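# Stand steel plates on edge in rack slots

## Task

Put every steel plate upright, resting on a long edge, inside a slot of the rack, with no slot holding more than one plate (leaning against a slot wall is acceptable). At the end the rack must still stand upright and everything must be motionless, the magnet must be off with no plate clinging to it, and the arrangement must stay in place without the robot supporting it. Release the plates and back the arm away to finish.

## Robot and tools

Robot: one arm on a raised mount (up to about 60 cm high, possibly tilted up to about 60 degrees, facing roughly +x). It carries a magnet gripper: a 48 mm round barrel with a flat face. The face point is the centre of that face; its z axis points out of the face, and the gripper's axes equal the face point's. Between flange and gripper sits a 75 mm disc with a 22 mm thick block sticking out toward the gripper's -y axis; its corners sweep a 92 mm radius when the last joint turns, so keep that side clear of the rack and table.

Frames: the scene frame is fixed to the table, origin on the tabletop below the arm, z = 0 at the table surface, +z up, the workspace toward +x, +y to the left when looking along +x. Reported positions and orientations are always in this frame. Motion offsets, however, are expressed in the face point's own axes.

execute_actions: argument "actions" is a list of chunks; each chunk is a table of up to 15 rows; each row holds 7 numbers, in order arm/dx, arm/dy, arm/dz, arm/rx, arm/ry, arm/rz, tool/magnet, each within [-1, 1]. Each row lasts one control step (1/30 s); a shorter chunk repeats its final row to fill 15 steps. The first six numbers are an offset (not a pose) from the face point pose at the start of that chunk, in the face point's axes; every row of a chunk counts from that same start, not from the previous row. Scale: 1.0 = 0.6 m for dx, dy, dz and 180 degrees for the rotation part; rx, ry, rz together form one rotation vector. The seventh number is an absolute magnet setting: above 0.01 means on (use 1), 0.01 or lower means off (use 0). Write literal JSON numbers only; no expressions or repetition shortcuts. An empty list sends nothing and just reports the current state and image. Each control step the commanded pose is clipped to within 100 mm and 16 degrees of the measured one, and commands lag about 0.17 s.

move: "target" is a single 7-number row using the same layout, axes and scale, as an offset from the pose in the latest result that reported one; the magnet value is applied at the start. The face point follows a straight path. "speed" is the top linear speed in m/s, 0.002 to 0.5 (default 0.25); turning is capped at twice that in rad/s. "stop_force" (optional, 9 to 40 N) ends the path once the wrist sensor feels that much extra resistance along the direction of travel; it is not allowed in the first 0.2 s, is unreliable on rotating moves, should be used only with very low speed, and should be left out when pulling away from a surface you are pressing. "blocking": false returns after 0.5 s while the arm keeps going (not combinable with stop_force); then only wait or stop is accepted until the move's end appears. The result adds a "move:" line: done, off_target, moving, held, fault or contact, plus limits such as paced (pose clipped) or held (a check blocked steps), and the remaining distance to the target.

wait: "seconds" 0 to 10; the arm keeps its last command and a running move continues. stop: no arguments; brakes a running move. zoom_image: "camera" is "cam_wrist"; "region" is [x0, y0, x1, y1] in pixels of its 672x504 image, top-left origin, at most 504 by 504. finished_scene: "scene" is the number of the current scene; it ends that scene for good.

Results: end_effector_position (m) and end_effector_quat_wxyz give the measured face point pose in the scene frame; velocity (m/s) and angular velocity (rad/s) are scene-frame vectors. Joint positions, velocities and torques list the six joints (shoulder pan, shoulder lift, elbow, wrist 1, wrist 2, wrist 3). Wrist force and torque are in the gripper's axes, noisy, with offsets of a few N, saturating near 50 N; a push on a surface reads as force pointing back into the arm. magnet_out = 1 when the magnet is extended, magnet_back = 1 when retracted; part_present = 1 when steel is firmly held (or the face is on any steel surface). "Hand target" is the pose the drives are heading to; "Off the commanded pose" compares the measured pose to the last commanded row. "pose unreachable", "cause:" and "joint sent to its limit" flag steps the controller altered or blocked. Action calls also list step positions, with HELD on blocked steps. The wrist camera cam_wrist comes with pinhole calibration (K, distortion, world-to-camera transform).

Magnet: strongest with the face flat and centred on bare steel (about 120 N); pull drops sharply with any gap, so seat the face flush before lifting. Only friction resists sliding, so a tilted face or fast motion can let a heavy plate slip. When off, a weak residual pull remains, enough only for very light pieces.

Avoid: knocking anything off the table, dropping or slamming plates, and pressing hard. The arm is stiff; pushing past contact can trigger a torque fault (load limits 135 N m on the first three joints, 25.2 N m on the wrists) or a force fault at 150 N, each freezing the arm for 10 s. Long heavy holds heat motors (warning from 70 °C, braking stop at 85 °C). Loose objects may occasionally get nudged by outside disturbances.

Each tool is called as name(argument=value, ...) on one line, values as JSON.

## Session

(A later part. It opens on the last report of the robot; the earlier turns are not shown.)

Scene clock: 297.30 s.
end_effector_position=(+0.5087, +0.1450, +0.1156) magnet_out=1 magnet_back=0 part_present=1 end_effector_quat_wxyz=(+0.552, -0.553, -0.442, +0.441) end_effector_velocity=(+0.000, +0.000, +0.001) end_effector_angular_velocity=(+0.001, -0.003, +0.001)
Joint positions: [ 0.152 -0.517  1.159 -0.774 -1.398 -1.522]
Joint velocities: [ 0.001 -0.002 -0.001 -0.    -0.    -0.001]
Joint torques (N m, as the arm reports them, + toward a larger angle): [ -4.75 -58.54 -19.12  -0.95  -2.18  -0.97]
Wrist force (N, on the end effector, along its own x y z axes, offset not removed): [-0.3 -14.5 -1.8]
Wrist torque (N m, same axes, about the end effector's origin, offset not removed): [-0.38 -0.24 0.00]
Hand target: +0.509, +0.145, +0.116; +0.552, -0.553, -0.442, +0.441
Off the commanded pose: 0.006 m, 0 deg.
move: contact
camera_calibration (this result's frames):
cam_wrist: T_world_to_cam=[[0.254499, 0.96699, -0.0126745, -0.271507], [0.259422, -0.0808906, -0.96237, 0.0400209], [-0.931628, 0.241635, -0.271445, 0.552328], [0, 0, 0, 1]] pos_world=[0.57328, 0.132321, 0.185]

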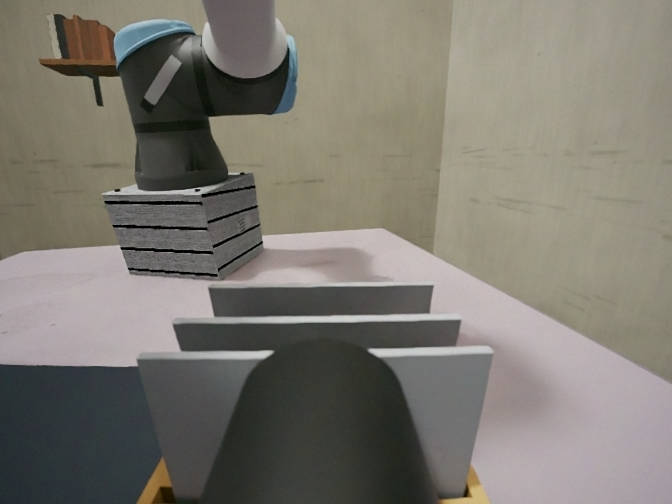

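execute_actions(actions=[[[0,-0.0005,0,0,0,0,0]]])

move(target=[0,-0.1,-0.14,0,0,0,0], speed=0.15)

Scene clock: 298.93 s.
end_effector_position=(+0.5087, +0.1449, +0.1159) magnet_out=0 magnet_back=1 part_present=0 end_effector_quat_wxyz=(+0.552, -0.553, -0.442, +0.441) end_effector_velocity=(-0.000, +0.001, -0.000) end_effector_angular_velocity=(+0.000, +0.001, +0.001)
Joint positions: [ 0.152 -0.518  1.16  -0.774 -1.398 -1.522]
Joint velocities: [ 0.001  0.001 -0.     0.     0.     0.   ]
Joint torques (N m, as the arm reports them, + toward a larger angle): [  3.26 -67.11  -3.22   4.07  -0.48  -0.71]
Wrist force (N, on the end effector, along its own x y z axes, offset not removed): [1.0 0.9 -2.3]
Wrist torque (N m, same axes, about the end effector's origin, offset not removed): [0.11 -0.22 0.27]
Hand target: +0.509, +0.145, +0.116; +0.552, -0.553, -0.442, +0.441
Off the commanded pose: 0.000 m, 0 deg.
Step readings (end_effector_position):
0: (+0.5087, +0.1450, +0.1157)
1: (+0.5087, +0.1450, +0.1157)
2: (+0.5087, +0.1449, +0.1157)
4: (+0.5087, +0.1449, +0.1158)
8: (+0.5087, +0.1449, +0.1159)
15: end_effector_position above
camera_calibration (this result's frames):
cam_wrist: T_world_to_cam=[[0.254499, 0.96699, -0.0126756, -0.271489], [0.259418, -0.0808904, -0.962372, 0.040308], [-0.931629, 0.241635, -0.271441, 0.552411], [0, 0, 0, 1]] pos_world=[0.57328, 0.132306, 0.185297]

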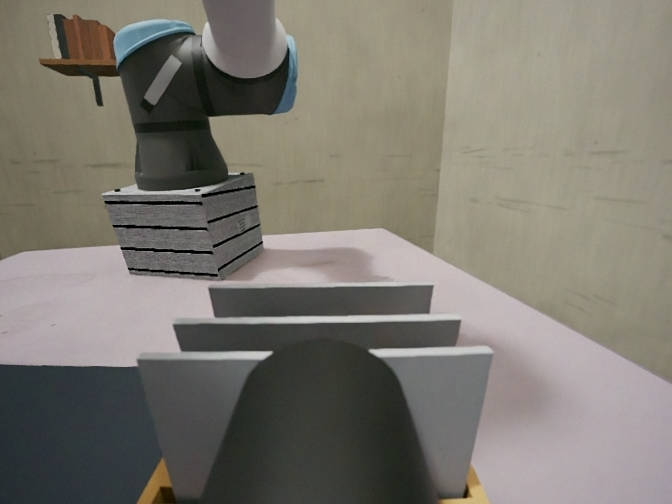

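Scene clock: 300.13 s.
end_effector_position=(+0.5904, +0.1265, +0.1760) magnet_out=0 magnet_back=1 part_present=0 end_effector_quat_wxyz=(+0.552, -0.553, -0.442, +0.441) end_effector_velocity=(+0.001, +0.000, +0.001) end_effector_angular_velocity=(-0.000, +0.001, -0.000)
Joint positions: [ 0.137 -0.43   0.771 -0.473 -1.412 -1.524]
Joint velocities: [ 0.001  0.003 -0.009  0.007  0.001  0.   ]
Joint torques (N m, as the arm reports them, + toward a larger angle): [ -0.86 -53.84 -28.43   3.82  -2.2   -1.22]
Wrist force (N, on the end effector, along its own x y z axes, offset not removed): [1.6 4.5 1.2]
Wrist torque (N m, same axes, about the end effector's origin, offset not removed): [0.17 -0.22 -0.04]
Hand target: +0.591, +0.126, +0.176; +0.552, -0.553, -0.442, +0.441
Off the commanded pose: 0.000 m, 0 deg.
move: done
camera_calibration (this result's frames):
cam_wrist: T_world_to_cam=[[0.254588, 0.966966, -0.0126832, -0.273681], [0.259491, -0.0809428, -0.962348, 0.0754788], [-0.931584, 0.241711, -0.271526, 0.649264], [0, 0, 0, 1]] pos_world=[0.654934, 0.113816, 0.245458]

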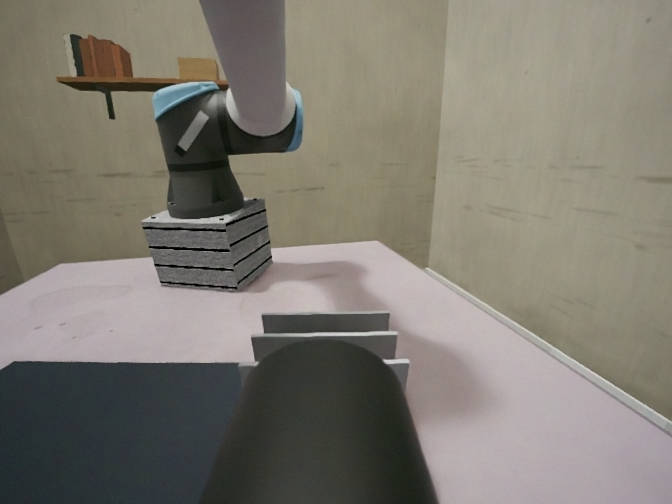

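All three plates stand in their slots, and the tool is off and clear.

finished_scene(scene=2)

The scene is finished: the task was done.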